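## Task

Plates can be told apart only by their ID labels, and one of the four may begin reversed, with its labelled short end pointing away from the viewer. Put all four into rack S1 so that, from lowest to highest, they are C16, C51, C15, C61. C16 rests flat on the rack floor, and each plate above it sits fully nested in the one below. Every labelled short end faces the rack's front, the side toward the viewer. The stack must stay in place without the robot holding it. At the end the gripper has released and moved away.

## Robot and tools

ROBOT. There is a single arm with four joints: a vertical lift, a shoulder, an elbow and a wrist yaw. It carries a two-finger gripper that always stays level and cannot tilt. The controlled point, end_effector_position, sits midway between the two rubber pads, roughly 2 to 3 cm behind the fingertips. In the gripper's own axes the fingers point along +x and open and close along y. A reversed plate can be turned end for end by setting it on the raised nest RG and then picking it up again from its other end.

FRAMES. The scene frame has its origin on the table top directly under the arm base. +z is up, and +y is to the left when you look along +x. Positions are in metres, and orientation is given as a quaternion in wxyz order.

execute_actions. The argument is "actions", a list holding at most one item. An empty list returns the current state and moves nothing. An action item is {"rows": [[...], ...], "steps": n}. It has 1 to 15 rows, and steps is at most 15 (default 15). Each step lasts 1/30 s. Each row is used for one step, and the last row repeats if there are fewer rows than steps. A wait item is {"steps": n} with n up to 300, counted from the previous result. The simulation keeps running while you reply, so reply time is part of that count. The optional "pictures" boolean turns camera images on or off for that result. A call that is refused sends nothing to the robot.

ROW FORMAT. Every row is one list of 5 numbers, each between -1 and 1: dx, dy, dz, rz, opening.
- dx, dy, dz and rz are offsets. They are expressed in the gripper's own axes, not the scene frame. They are measured from the gripper pose printed in the most recent result that shows it. Before any such result in a scene, and for the second or later call within one reply, they are measured from where the robot is when the action begins.
- All rows of an action share that same reference pose. They do not add up from row to row.
- Scale: 1.0 equals 0.6 m for translation or 180 degrees for rz. A positive rz turns the gripper from its +x toward its +y.
- opening is absolute, not an offset. +1 is fully open (0.140 m). -1 is closed, where the pads still stand 0.066 m apart. Going from fully open to closed takes at least about 0.6 s.
- An all-zero offset does not hold still. It drives the gripper back to the reference pose.
- At every step the command is clipped to within 70 mm and 16 degrees of the measured pose. After an action ends, the arm continues only toward the last clipped pose, so a distant target may need further calls.

move. The argument "target" is one row in the format above: offsets from the same reference pose plus an absolute opening. "speed" is in m/s, from 0.002 to 0.5 (default 0.25), and turning is capped at twice that value in rad/s. The gripper follows a straight path lasting 0.5 to 10 s, and a path that would take longer stops early. The opening is sent when the move starts. Rotation takes the shorter direction. The path ignores obstacles, and the hand can lag, drift, or move faster than speed, especially near full reach. The move ends when the hand and fingers are at rest, or 5 s after the path finishes. The "move:" line reports the outcome, such as done, off_target, moving, held or fault, along with the distance left to the target. limits=paced means the commanded pose was clipped. limits=held means some steps were blocked, and the arm may then move much faster than speed. Faster contact hits harder, and a target set deeper past a contact presses harder.

wait. The argument "seconds" runs from 0 to 10. Nothing new is sent during the wait.

zoom_image. Give "camera" as cam_high, cam_low or cam_wrist, and "region" as [x0, y0, x1, y1] in pixels of that 672x504 image, with (0,0) at the top left. The region can be at most 504 by 504.

finished_scene. Give "scene" as the current scene's number. This cannot be undone. The result reports whether the goal was met and states the next task. Replying without calling any tool ends everything.

RESULTS. The state line gives end_effector_position and end_effector_quat_wxyz, which may be less accurate at long reach. "Joint positions" lists lift (m, 0 to 0.55), shoulder (rad, -2 to 2), elbow (rad, -2.8 to 2.8), wrist yaw (rad, about ±12.566), and then the pad gap in metres. grip_measured reports the finger opening on the same scale as the command, and it may be off by up to about 1 mm for the whole scene. HELD marks steps whose command was partly or fully withheld. A "pose unreachable" line means the clearance check altered or blocked the command. "Hand target" is the pose the controller is currently driving toward. Camera calibrations (K, distortion, T_world_to_cam) are supplied and may be slightly off.

GRIPPING. For a firm hold, command an opening about 0.04 below grip_measured. A smaller difference gives a lighter hold. Each pad exerts about 18 N, but closing quickly can press harder.

AVOID. Keep the elbow reading at least 0.4 rad away from 0, otherwise the arm can fold and fault. The load limits are lift 54 N, shoulder 8.1 N m, elbow 4.05 N m and wrist yaw 1.35 N m, and a held object's weight counts toward them. Reaching one stops the arm for 10 s. Carrying loads heats the motors: a warning appears at 85 °C, and at 100 °C the brakes lock. Set plates down gently, because a drop of a few millimetres is fine but a longer one fails. Avoid slams, hard hits and strong pushes, and never let anything leave the table. Loose objects may occasionally be nudged by an outside push.

Each tool is called after "Call:" by a JSON object that holds its "method" and its "body".

## Session

Call:
{"method": "execute_actions", "body": {"actions": []}}

Scene clock: 0.00 s of 15600.00 s.
end_effector_position=(+0.5848, +0.4953, +0.1042) grip_measured=+0.98 end_effector_quat_wxyz=(+0.942, -0.000, -0.000, +0.337)
Joint positions: [ 0.099  0.719 -2.678 -3.638  0.139]
Motor temperatures (°C, as the motors report them): [34 21 22 22]
Hand target: +0.585, +0.495, +0.104; +0.942, -0.000, -0.000, +0.337
camera_calibration (this result's frames):
cam_wrist: T_world_to_cam=[[0.637316, -0.770597, 0.00281007, 0.0184596], [-0.464676, -0.387211, -0.796332, 0.533829], [0.614739, 0.506209, -0.604854, -0.45114], [0, 0, 0, 1]] pos_world=[0.513626, 0.449301, 0.152179]

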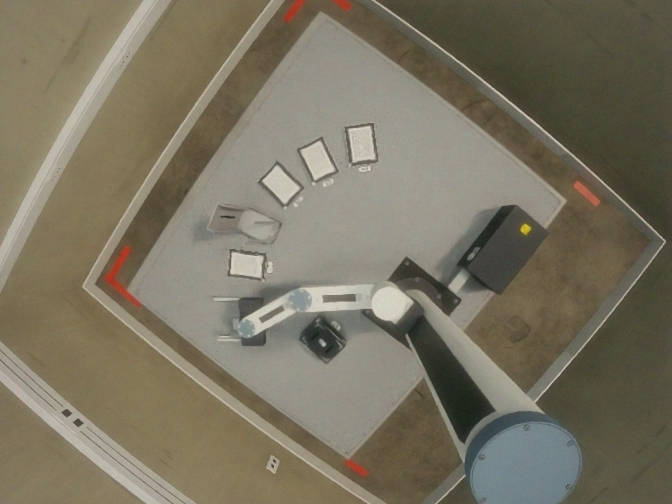

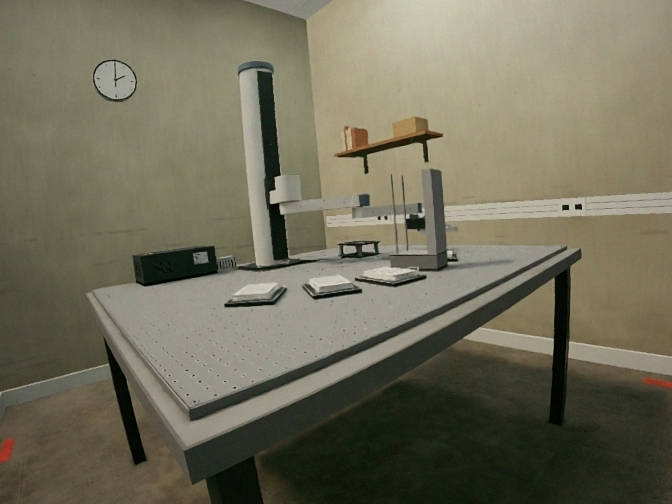

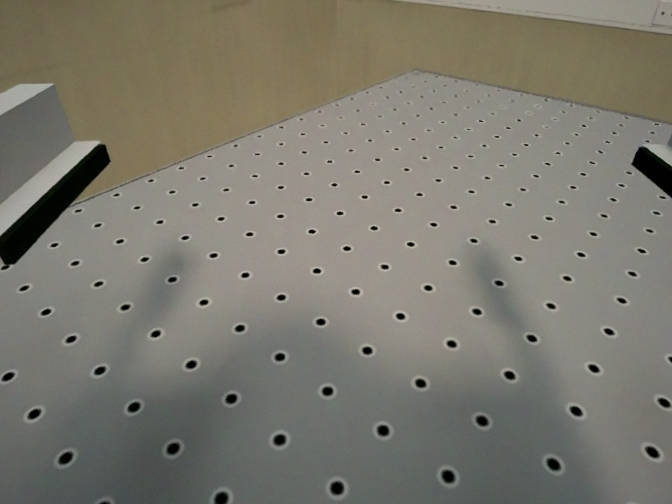

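Call:
{"method": "move", "body": {"target": [-0.488, -0.497, 0.0113, -0.152, 1], "speed": 0.25}}

Scene clock: 9.33 s of 15600.00 s.
end_effector_position=(+0.5470, +0.0789, +0.1110) grip_measured=+0.98 end_effector_quat_wxyz=(+0.995, -0.000, -0.000, +0.104)
Joint positions: [ 0.106 -0.738 -0.949 -4.388  0.139]
Motor temperatures (°C, as the motors report them): [34 21 22 22]
Hand target: +0.547, +0.079, +0.111; +0.995, -0.000, -0.000, +0.104
Off the commanded pose: 0.000 m, 0 deg.
After step 90, 4.20 s passed at rest.
move: done
camera_calibration (this result's frames):
cam_wrist: T_world_to_cam=[[0.211071, -0.977467, 0.00281007, -0.0288123], [-0.590757, -0.129855, -0.796332, 0.409052], [0.778752, 0.166422, -0.604854, -0.275921], [0, 0, 0, 1]] pos_world=[0.462606, 0.0708742, 0.15893]

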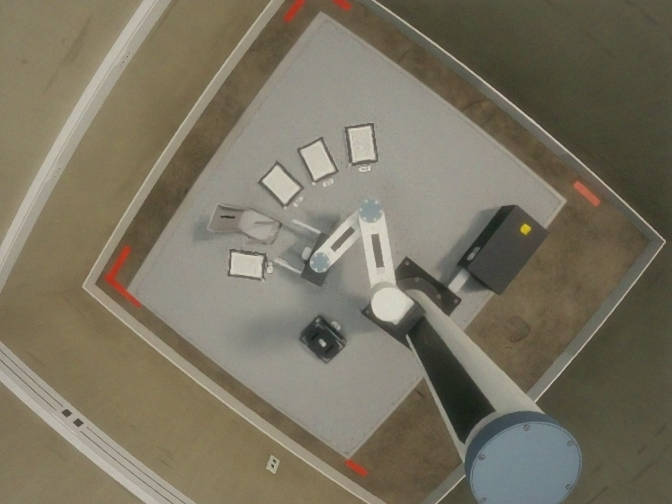

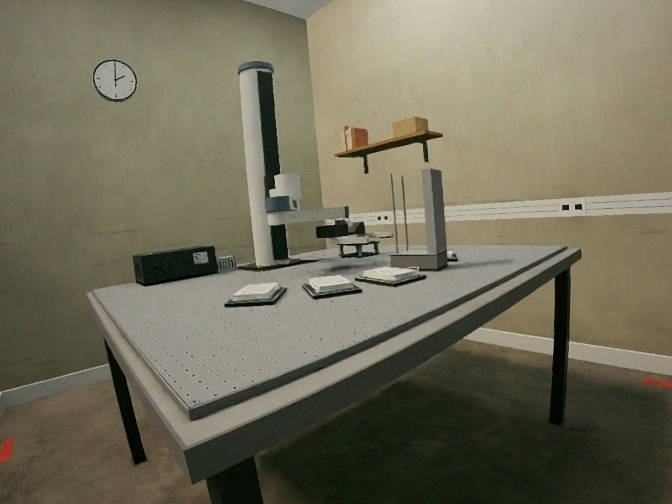

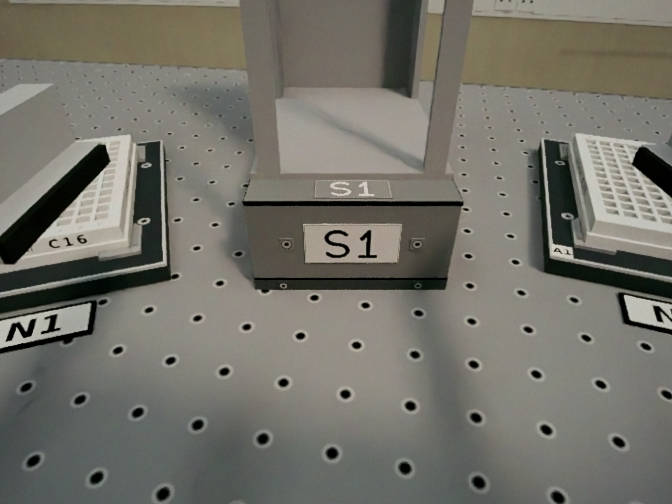

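Call:
{"method": "zoom_image", "body": {"camera": "cam_wrist", "region": [230, 60, 482, 300]}}

Call:
{"method": "move", "body": {"target": [0.15, 0.005, 0.05, 0, 1]}}

Call:
{"method": "zoom_image", "body": {"camera": "cam_wrist", "region": [190, 120, 526, 456]}}

Region (230, 60, 482, 300) of cam_wrist's 672x504 image, scaled by 2.000, with more detail than that image has; it fills the top 480 rows of this view, and the rest is white.

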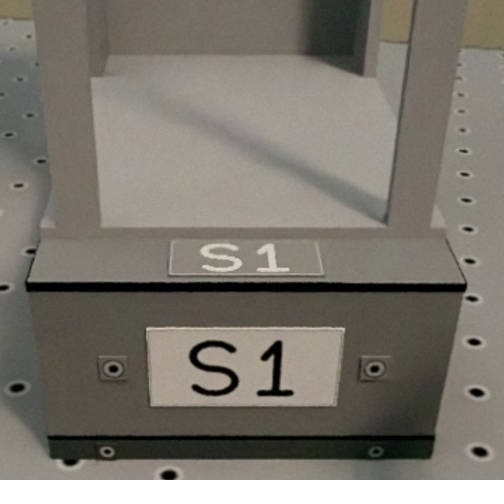

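Scene clock: 14.87 s of 15600.00 s.
end_effector_position=(+0.6345, +0.1004, +0.1410) grip_measured=+0.98 end_effector_quat_wxyz=(+0.995, -0.000, -0.000, +0.104)
Joint positions: [ 0.136 -0.574 -1.37  -4.132  0.139]
Motor temperatures (°C, as the motors report them): [34 21 22 22]
Hand target: +0.634, +0.100, +0.141; +0.995, -0.000, -0.000, +0.104
Off the commanded pose: 0.000 m, 0 deg.
After step 90, 1.77 s passed at rest.
move: done
camera_calibration (this result's frames):
cam_wrist: T_world_to_cam=[[0.210569, -0.977575, 0.00281007, -0.0260897], [-0.590824, -0.129552, -0.796332, 0.487473], [0.778838, 0.166022, -0.604854, -0.329499], [0, 0, 0, 1]] pos_world=[0.550131, 0.0923527, 0.188965]

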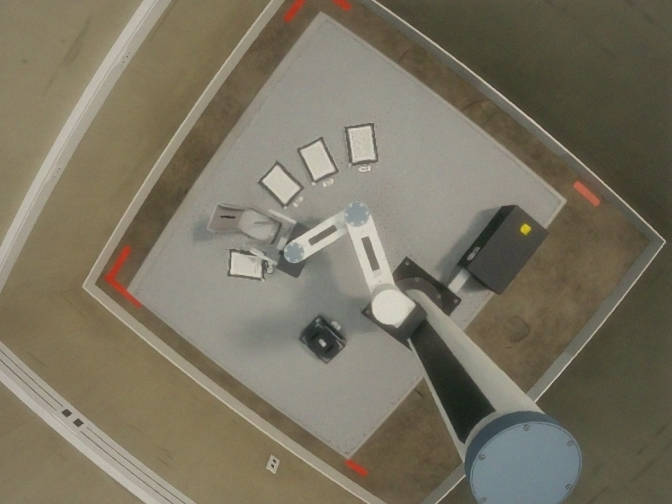

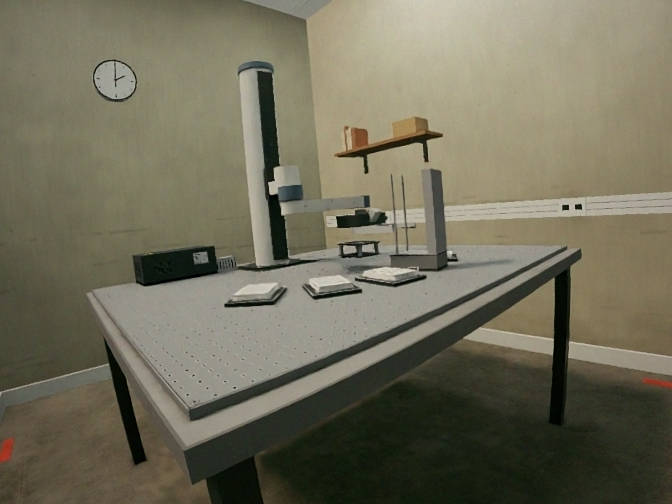

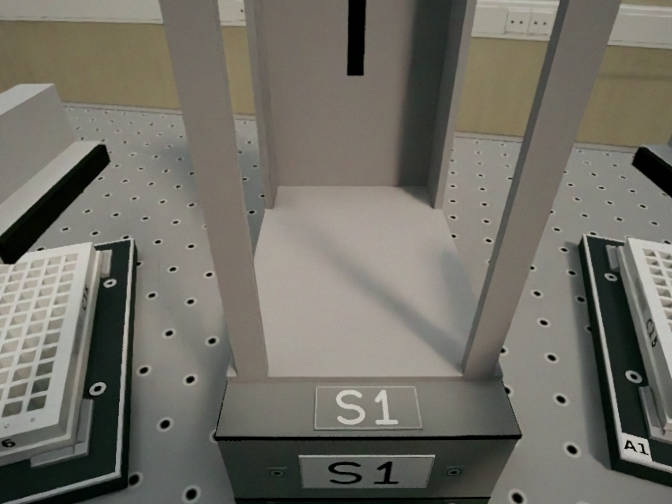

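Region (190, 120, 526, 456) of cam_wrist's 672x504 image, scaled by 1.500, with more detail than that image has.

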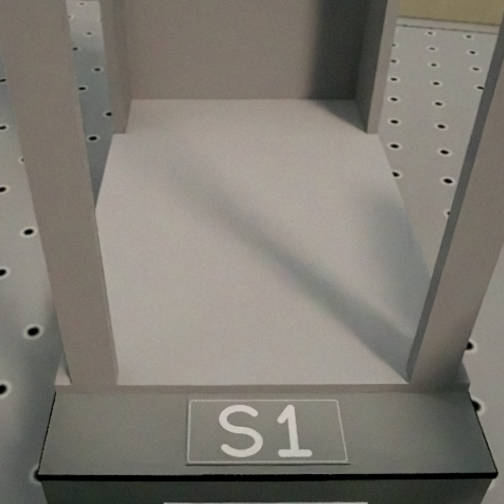

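Call:
{"method": "move", "body": {"target": [-0.12, 0, -0.05, 0, 1], "speed": 0.3}}

Call:
{"method": "move", "body": {"target": [0.03, 0.228, 0, 0.103, 0.1], "speed": 0.3}}

Call:
{"method": "zoom_image", "body": {"camera": "cam_wrist", "region": [200, 130, 536, 380]}}

Scene clock: 25.00 s of 15600.00 s.
end_effector_position=(+0.5640, +0.0856, +0.1110) grip_measured=+0.98 end_effector_quat_wxyz=(+0.995, -0.000, -0.000, +0.104)
Joint positions: [ 0.106 -0.7   -1.029 -4.346  0.139]
Motor temperatures (°C, as the motors report them): [34 21 22 22]
Hand target: +0.564, +0.086, +0.111; +0.995, -0.000, -0.000, +0.104
Off the commanded pose: 0.000 m, 0 deg.
After step 90, 6.40 s passed at rest.
move: done
camera_calibration (this result's frames):
cam_wrist: T_world_to_cam=[[0.211119, -0.977456, 0.00281007, -0.0258862], [-0.59075, -0.129885, -0.796332, 0.419948], [0.778744, 0.166461, -0.604854, -0.290253], [0, 0, 0, 1]] pos_world=[0.479583, 0.0775581, 0.15893]

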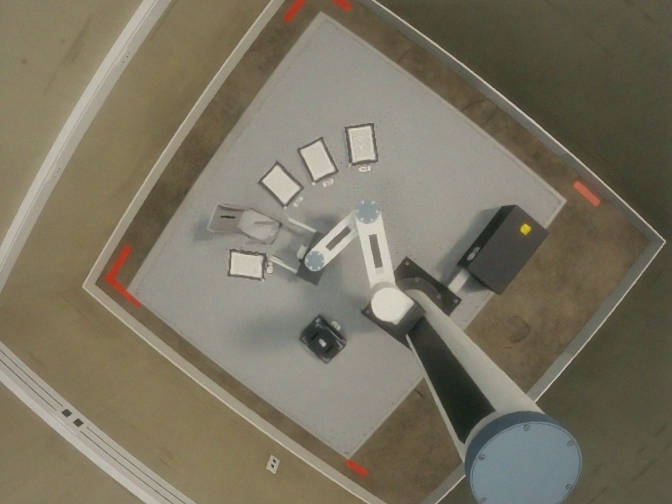

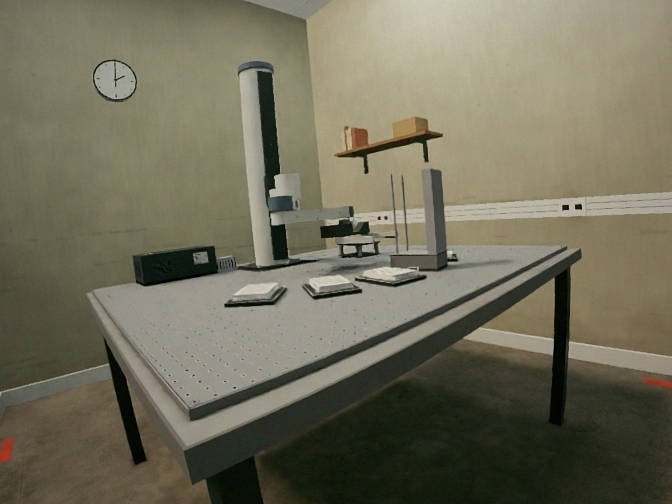

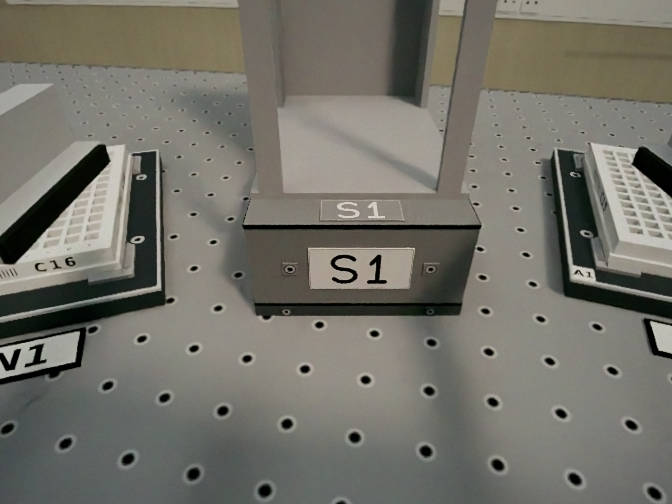

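Scene clock: 25.93 s of 15600.00 s.
end_effector_position=(+0.5534, +0.2232, +0.1110) grip_measured=+0.10 end_effector_quat_wxyz=(+0.965, -0.000, -0.000, +0.263)
Joint positions: [ 0.106 -0.318 -1.218 -4.215  0.107]
Motor temperatures (°C, as the motors report them): [34 21 22 22]
Hand target: +0.553, +0.223, +0.111; +0.965, -0.000, -0.000, +0.263
Off the commanded pose: 0.000 m, 0 deg.
move: done
camera_calibration (this result's frames):
cam_wrist: T_world_to_cam=[[0.510935, -0.859615, 0.00281007, -0.0813884], [-0.518802, -0.310967, -0.796332, 0.432155], [0.685412, 0.405416, -0.604854, -0.306581], [0, 0, 0, 1]] pos_world=[0.475922, 0.188716, 0.15893]

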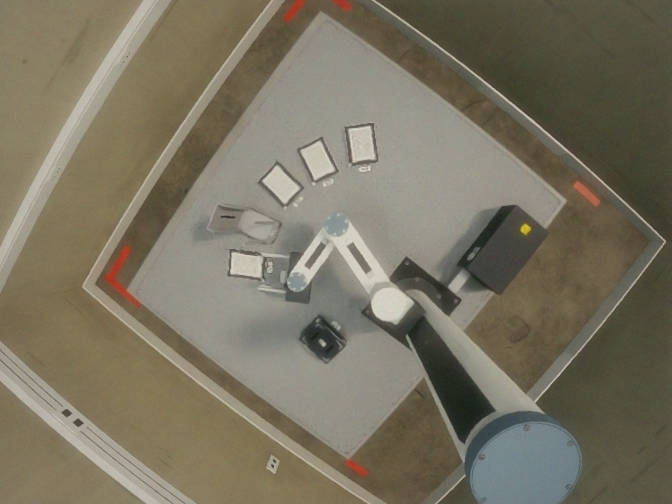

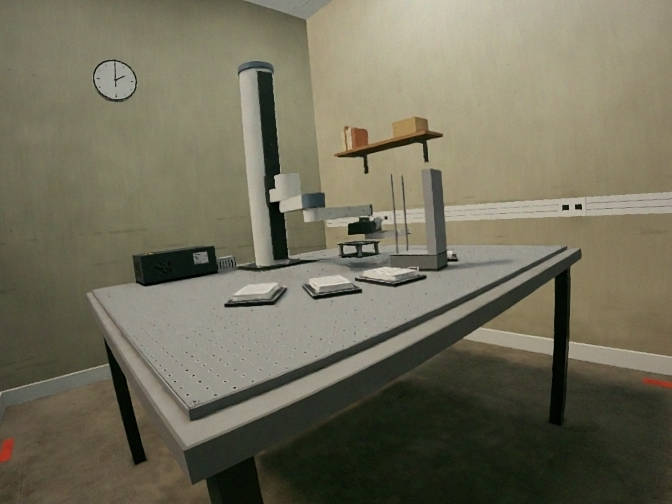

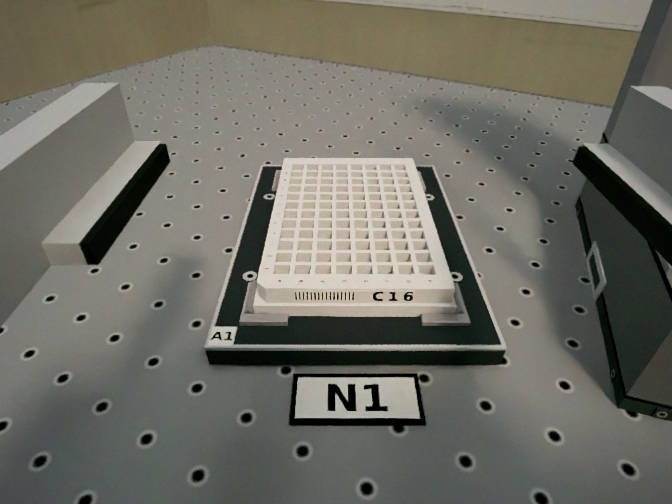

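Region (200, 130, 536, 380) of cam_wrist's 672x504 image, scaled by 1.500, with more detail than that image has; it fills the top 375 rows of this view, and the rest is white.

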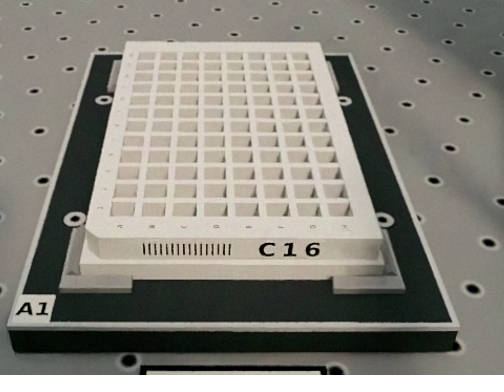

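Call:
{"method": "move", "body": {"target": [0.1845, 0.0033, -0.09, 0, 0.1]}}

Call:
{"method": "move", "body": {"target": [0, 0, -0.0371, 0, 0.1], "speed": 0.05}}

Scene clock: 32.63 s of 15600.00 s.
end_effector_position=(+0.6478, +0.2810, +0.0569) grip_measured=+0.10 end_effector_quat_wxyz=(+0.965, -0.000, -0.000, +0.263)
Joint positions: [ 0.052 -0.067 -1.812 -3.873  0.107]
Motor temperatures (°C, as the motors report them): [34 21 22 22]
Hand target: +0.648, +0.281, +0.057; +0.965, -0.000, -0.000, +0.263
Off the commanded pose: 0.000 m, 0 deg.
After step 90, 2.80 s passed at rest.
move: done
camera_calibration (this result's frames):
cam_wrist: T_world_to_cam=[[0.510715, -0.859745, 0.00281007, -0.0796257], [-0.518882, -0.310835, -0.796332, 0.456127], [0.685516, 0.405241, -0.604854, -0.427468], [0, 0, 0, 1]] pos_world=[0.570378, 0.24655, 0.104896]

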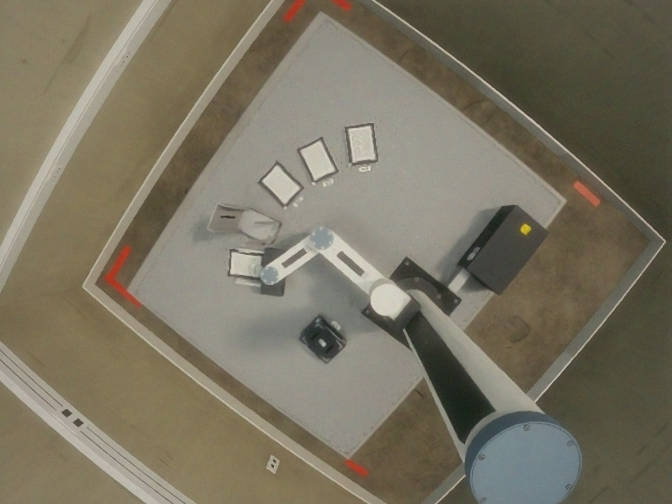

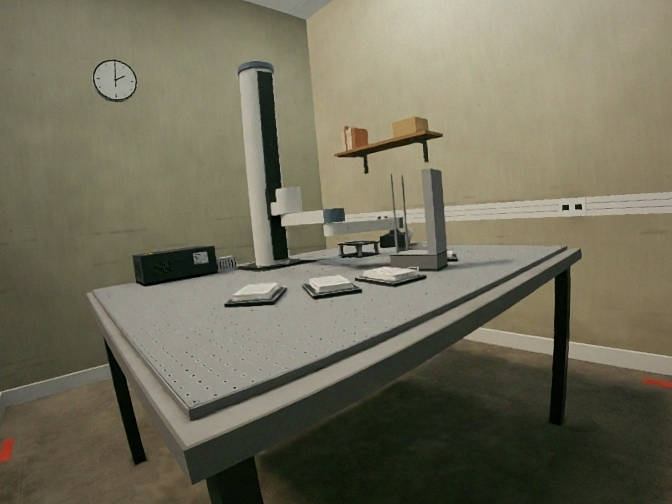

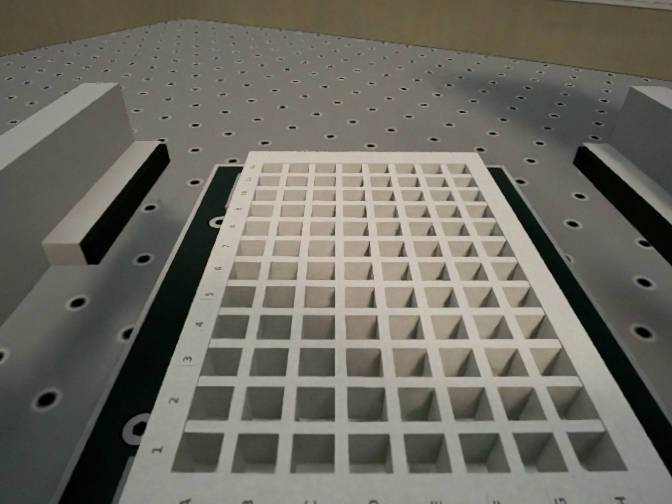

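Scene clock: 33.33 s of 15600.00 s.
end_effector_position=(+0.6478, +0.2810, +0.0347) grip_measured=+0.10 end_effector_quat_wxyz=(+0.965, -0.000, -0.000, +0.263)
Joint positions: [ 0.03  -0.067 -1.812 -3.873  0.107]
Motor temperatures (°C, as the motors report them): [34 21 22 22]
Hand target: +0.648, +0.281, +0.035; +0.965, -0.000, -0.000, +0.263
Off the commanded pose: 0.000 m, 0 deg.
move: done
camera_calibration (this result's frames):
cam_wrist: T_world_to_cam=[[0.510725, -0.859739, 0.00281007, -0.0795663], [-0.518878, -0.31084, -0.796332, 0.438372], [0.685511, 0.405249, -0.604854, -0.440952], [0, 0, 0, 1]] pos_world=[0.570375, 0.246553, 0.0826016]

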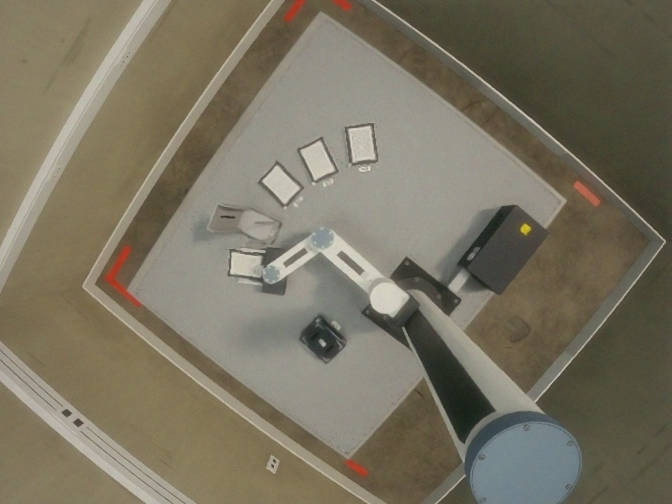

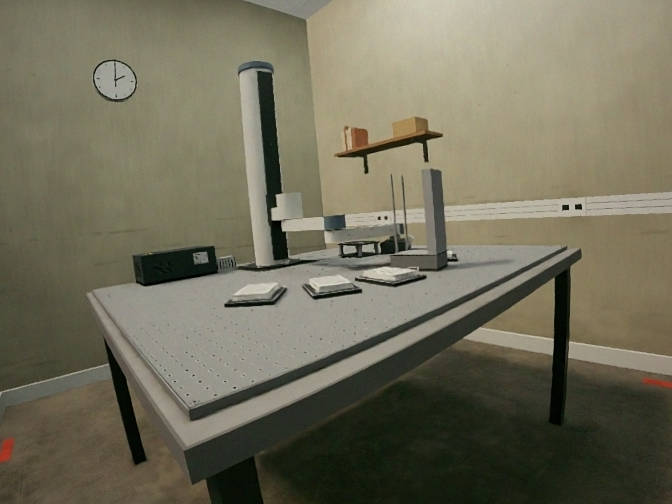

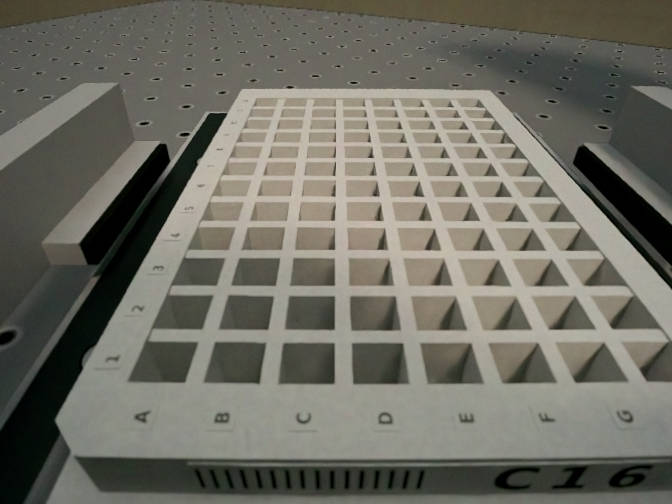

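Call:
{"method": "move", "body": {"target": [0.0007, -0.0006, 0, 0, -0.52]}}

Call:
{"method": "move", "body": {"target": [0, 0, 0, 0, -0.63]}}

Call:
{"method": "move", "body": {"target": [0, 0, 0.504, 0, -0.63], "speed": 0.3}}

Scene clock: 40.00 s of 15600.00 s.
end_effector_position=(+0.6484, +0.2808, +0.0347) grip_measured=-0.52 end_effector_quat_wxyz=(+0.965, -0.000, -0.000, +0.263)
Joint positions: [ 0.03  -0.067 -1.815 -3.871  0.084]
Motor temperatures (°C, as the motors report them): [34 21 22 22]
Hand target: +0.648, +0.281, +0.035; +0.965, -0.000, -0.000, +0.263
Off the commanded pose: 0.000 m, 0 deg.
After step 90, 2.97 s passed at rest.
move: done
camera_calibration (this result's frames):
cam_wrist: T_world_to_cam=[[0.51042, -0.859921, 0.00281007, -0.0797427], [-0.518988, -0.310656, -0.796332, 0.43862], [0.685655, 0.405005, -0.604854, -0.441278], [0, 0, 0, 1]] pos_world=[0.570906, 0.246408, 0.0826026]

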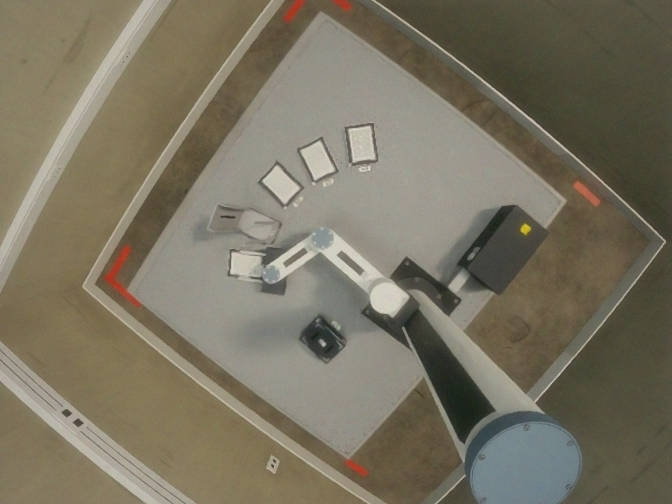

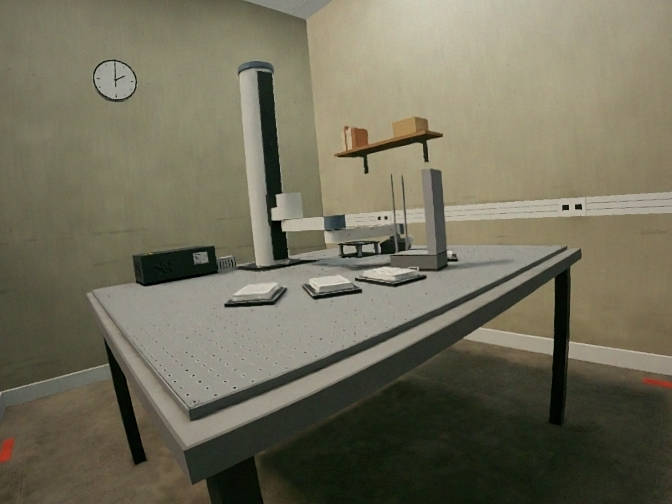

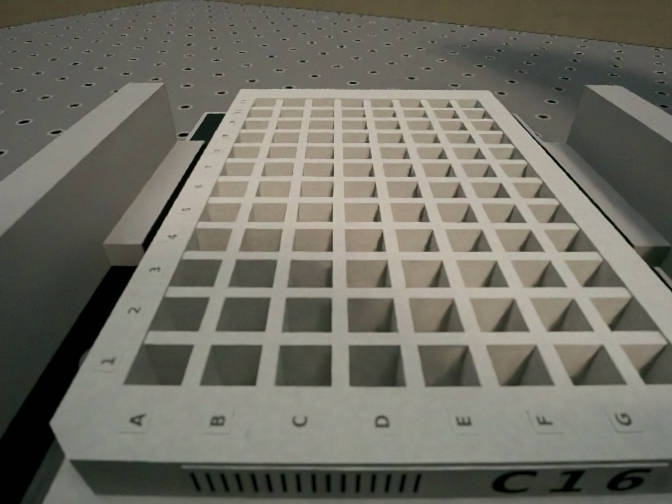

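Scene clock: 40.50 s of 15600.00 s.
end_effector_position=(+0.6484, +0.2808, +0.0347) grip_measured=-0.59 end_effector_quat_wxyz=(+0.965, -0.000, -0.000, +0.263)
Joint positions: [ 0.03  -0.067 -1.815 -3.871  0.081]
Motor temperatures (°C, as the motors report them): [34 21 22 22]
Hand target: +0.648, +0.281, +0.035; +0.965, -0.000, -0.000, +0.263
Off the commanded pose: 0.000 m, 0 deg.
move: done
camera_calibration (this result's frames):
cam_wrist: T_world_to_cam=[[0.510415, -0.859924, 0.00281007, -0.0797412], [-0.51899, -0.310653, -0.796332, 0.43862], [0.685657, 0.405001, -0.604854, -0.441277], [0, 0, 0, 1]] pos_world=[0.570905, 0.246405, 0.0826026]

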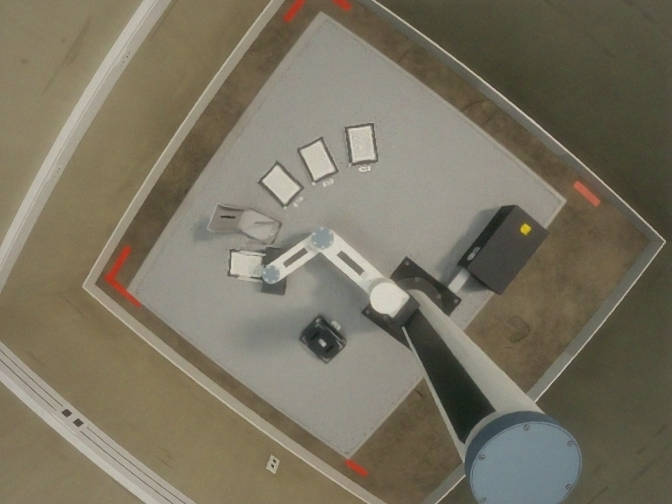

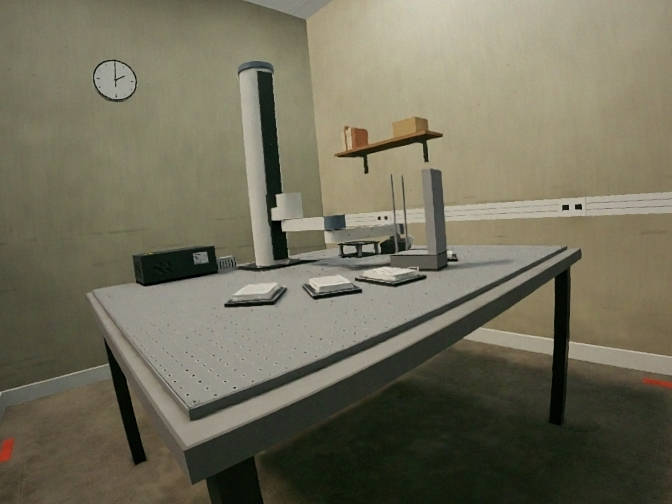

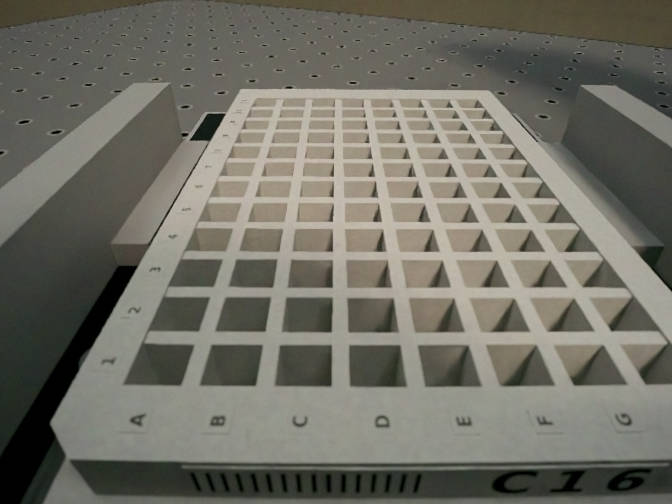

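Scene clock: 41.97 s of 15600.00 s.
end_effector_position=(+0.6484, +0.2808, +0.3371) grip_measured=-0.59 end_effector_quat_wxyz=(+0.965, -0.000, -0.000, +0.262)
Joint positions: [ 0.332 -0.067 -1.815 -3.871  0.081]
Motor temperatures (°C, as the motors report them): [34 21 22 22]
Hand target: +0.648, +0.281, +0.337; +0.965, -0.000, -0.000, +0.263
Off the commanded pose: 0.000 m, 0 deg.
move: done
camera_calibration (this result's frames):
cam_wrist: T_world_to_cam=[[0.510338, -0.859969, 0.00281007, -0.0805523], [-0.519018, -0.310607, -0.796332, 0.679463], [0.685694, 0.40494, -0.604854, -0.258374], [0, 0, 0, 1]] pos_world=[0.570928, 0.246399, 0.385026]

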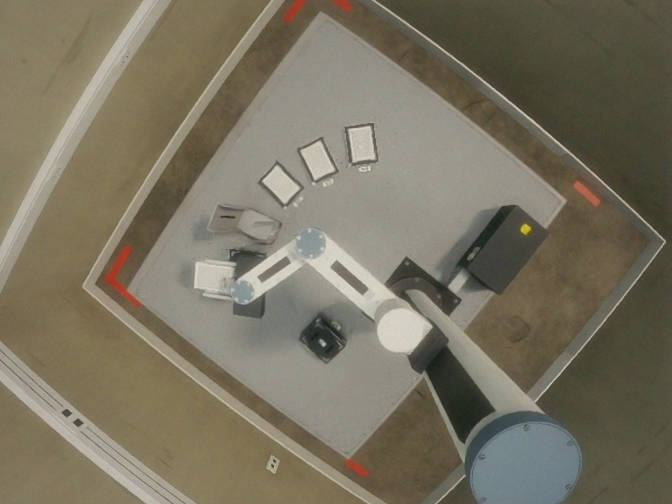

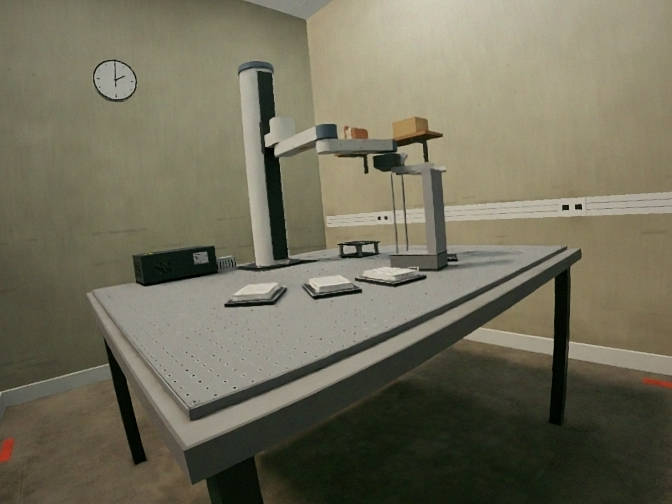

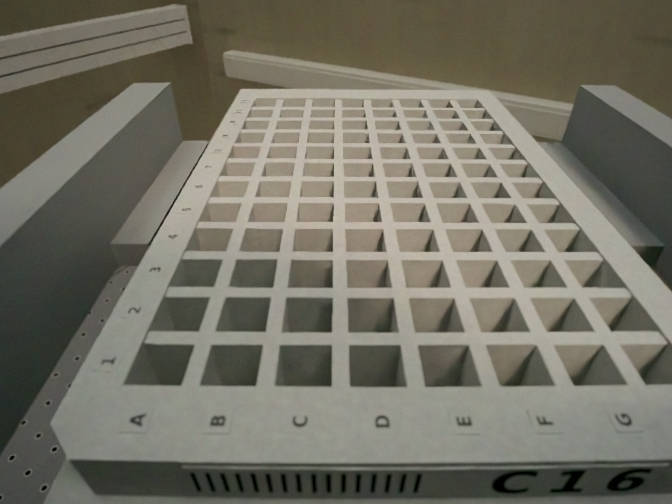

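Call:
{"method": "execute_actions", "body": {"actions": []}}

Scene clock: 59.07 s of 15600.00 s.
end_effector_position=(+0.6484, +0.2808, +0.3371) grip_measured=-0.59 end_effector_quat_wxyz=(+0.965, -0.000, -0.000, +0.262)
Joint positions: [ 0.332 -0.067 -1.815 -3.871  0.081]
Motor temperatures (°C, as the motors report them): [34 21 22 22]
Hand target: +0.648, +0.281, +0.337; +0.965, -0.000, -0.000, +0.263
Off the commanded pose: 0.000 m, 0 deg.
Steps of this call (steps 1 to 90: nothing new was sent; then 14.10 s passed at rest). Readings (end_effector_position):
1: (+0.6484, +0.2808, +0.3371)
2: (+0.6484, +0.2808, +0.3371)
4: (+0.6484, +0.2808, +0.3371)
8: (+0.6484, +0.2808, +0.3371)
90: the state above
camera_calibration (this result's frames):
cam_wrist: T_world_to_cam=[[0.510338, -0.859969, 0.00281007, -0.0805524], [-0.519018, -0.310607, -0.796332, 0.679462], [0.685693, 0.40494, -0.604854, -0.258375], [0, 0, 0, 1]] pos_world=[0.570928, 0.246399, 0.385024]

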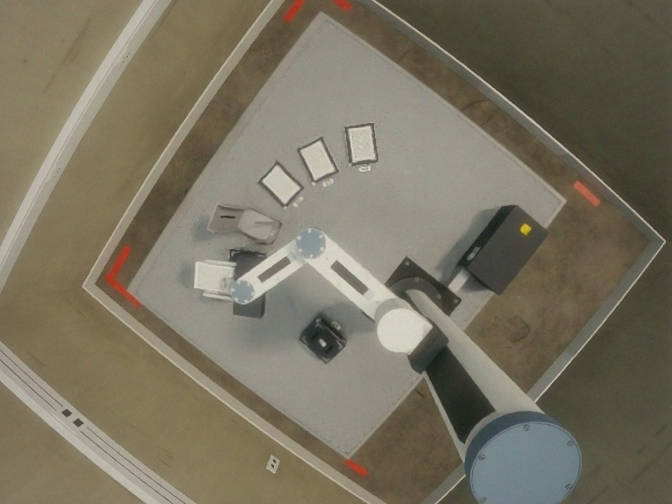

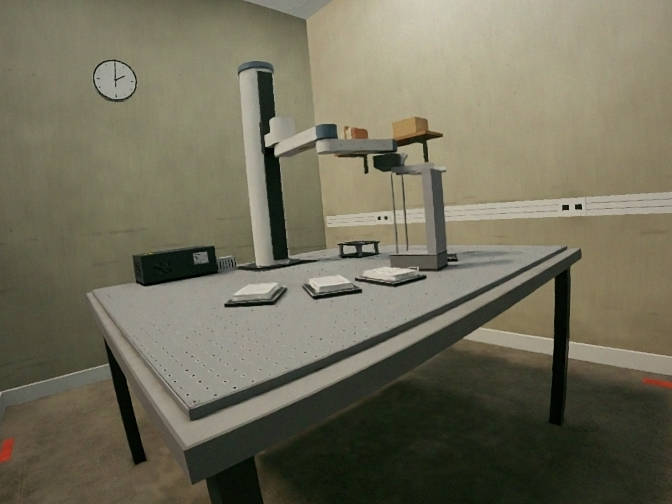

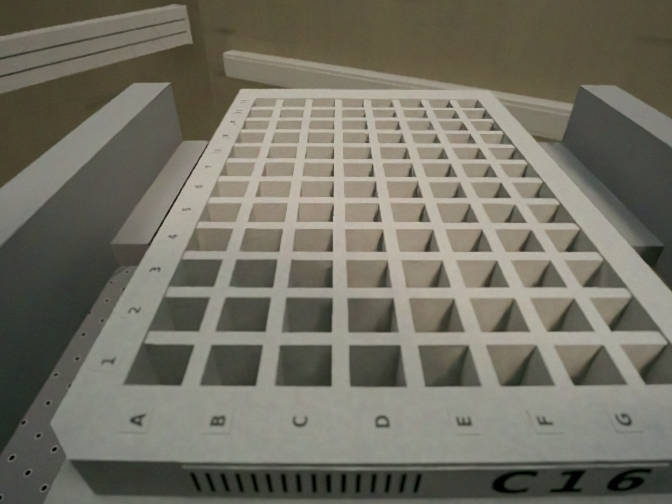

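Call:
{"method": "move", "body": {"target": [-0.052,-0.288,0.01,-0.1020,-0.63], "speed": 0.2}}

Scene clock: 62.77 s of 15600.00 s.
end_effector_position=(+0.7090, +0.1158, +0.3431) grip_measured=-0.59 end_effector_quat_wxyz=(+0.995, -0.000, -0.000, +0.105)
Joint positions: [ 0.338 -0.4   -1.789 -3.884  0.081]
Motor temperatures (°C, as the motors report them): [34 21 22 22]
Hand target: +0.709, +0.116, +0.343; +0.994, -0.000, -0.000, +0.105
Off the commanded pose: 0.000 m, 0 deg.
move: done
camera_calibration (this result's frames):
cam_wrist: T_world_to_cam=[[0.212627, -0.977129, 0.00281007, -0.02877], [-0.590549, -0.130796, -0.796332, 0.694296], [0.778487, 0.167662, -0.604854, -0.267783], [0, 0, 0, 1]] pos_world=[0.624599, 0.107596, 0.391001]

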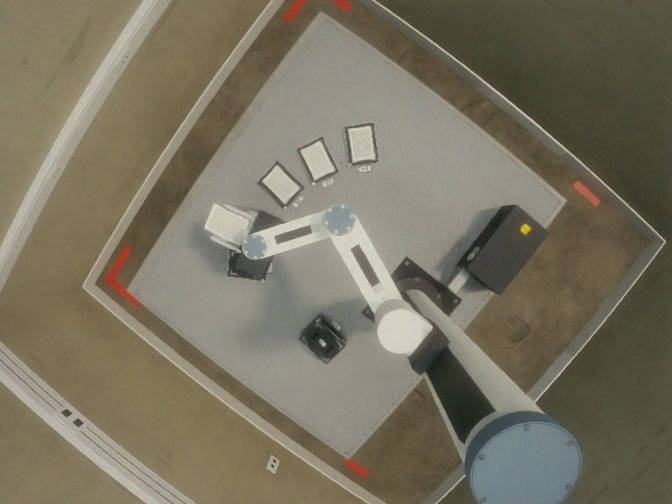

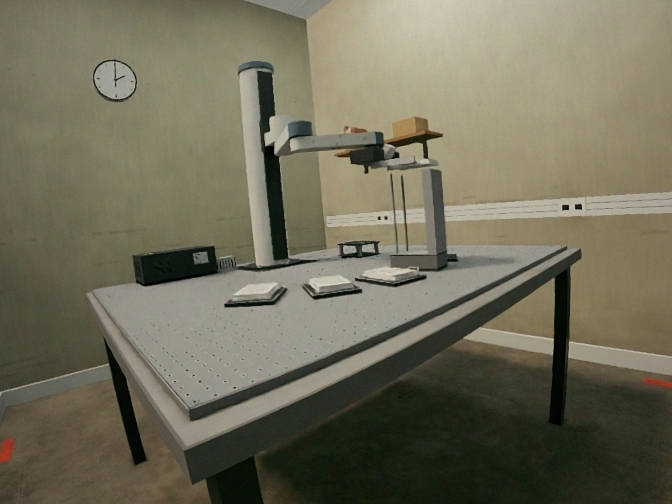

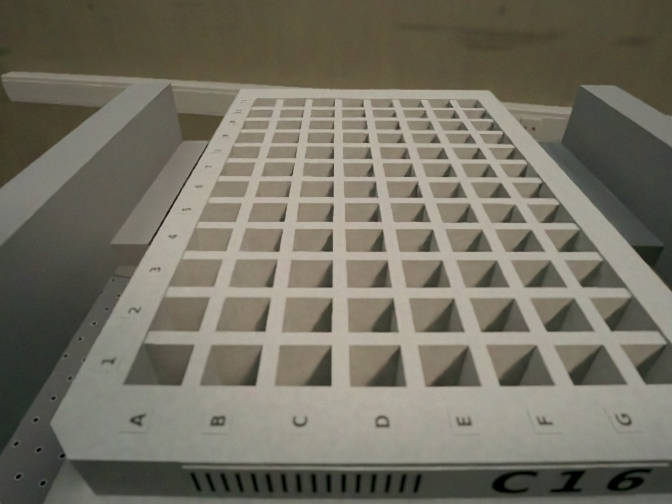

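Call:
{"method": "move", "body": {"target": [-0.0001,0.0003,-0.031,0.0002,-0.63], "speed": 0.012}}

Call:
{"method": "zoom_image", "body": {"camera": "cam_low", "region": [360,140,460,210]}}

Scene clock: 67.40 s of 15600.00 s.
end_effector_position=(+0.7089, +0.1159, +0.3244) grip_measured=-0.59 end_effector_quat_wxyz=(+0.994, -0.000, -0.000, +0.105)
Joint positions: [ 0.319 -0.4   -1.789 -3.884  0.081]
Motor temperatures (°C, as the motors report them): [34 21 22 22]
Hand target: +0.709, +0.116, +0.324; +0.994, -0.000, -0.000, +0.105
Off the commanded pose: 0.000 m, 0 deg.
move: done
camera_calibration (this result's frames):
cam_wrist: T_world_to_cam=[[0.212811, -0.977089, 0.00281007, -0.0287848], [-0.590525, -0.130907, -0.796332, 0.679436], [0.778455, 0.167809, -0.604854, -0.279031], [0, 0, 0, 1]] pos_world=[0.624563, 0.107642, 0.372364]

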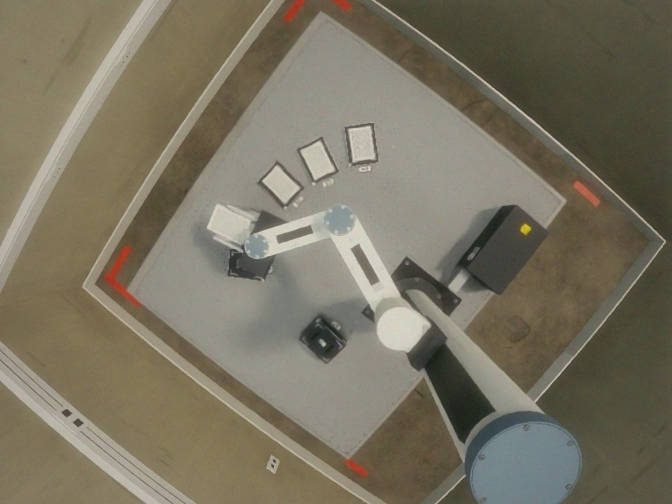

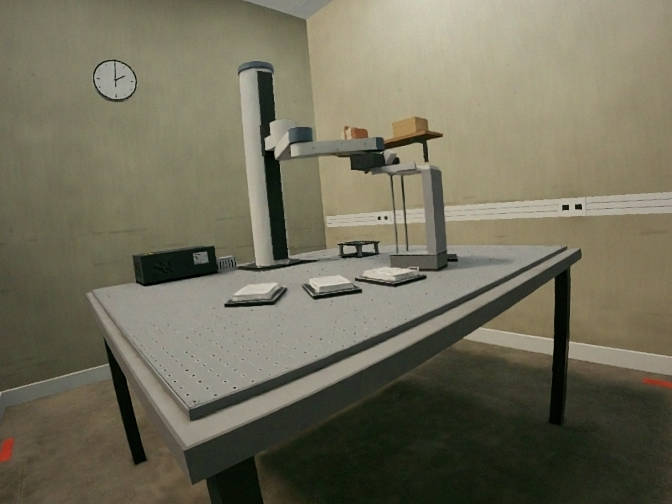

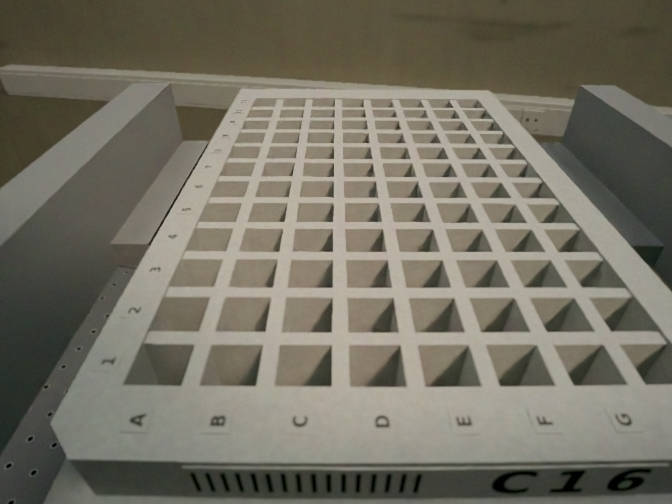

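Region (360, 140, 460, 210) of cam_low's 672x504 image, scaled by 5.040, with more detail than that image has; it fills the top 353 rows of this view, and the rest is white.

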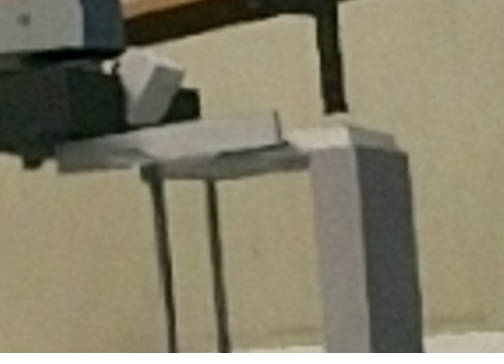

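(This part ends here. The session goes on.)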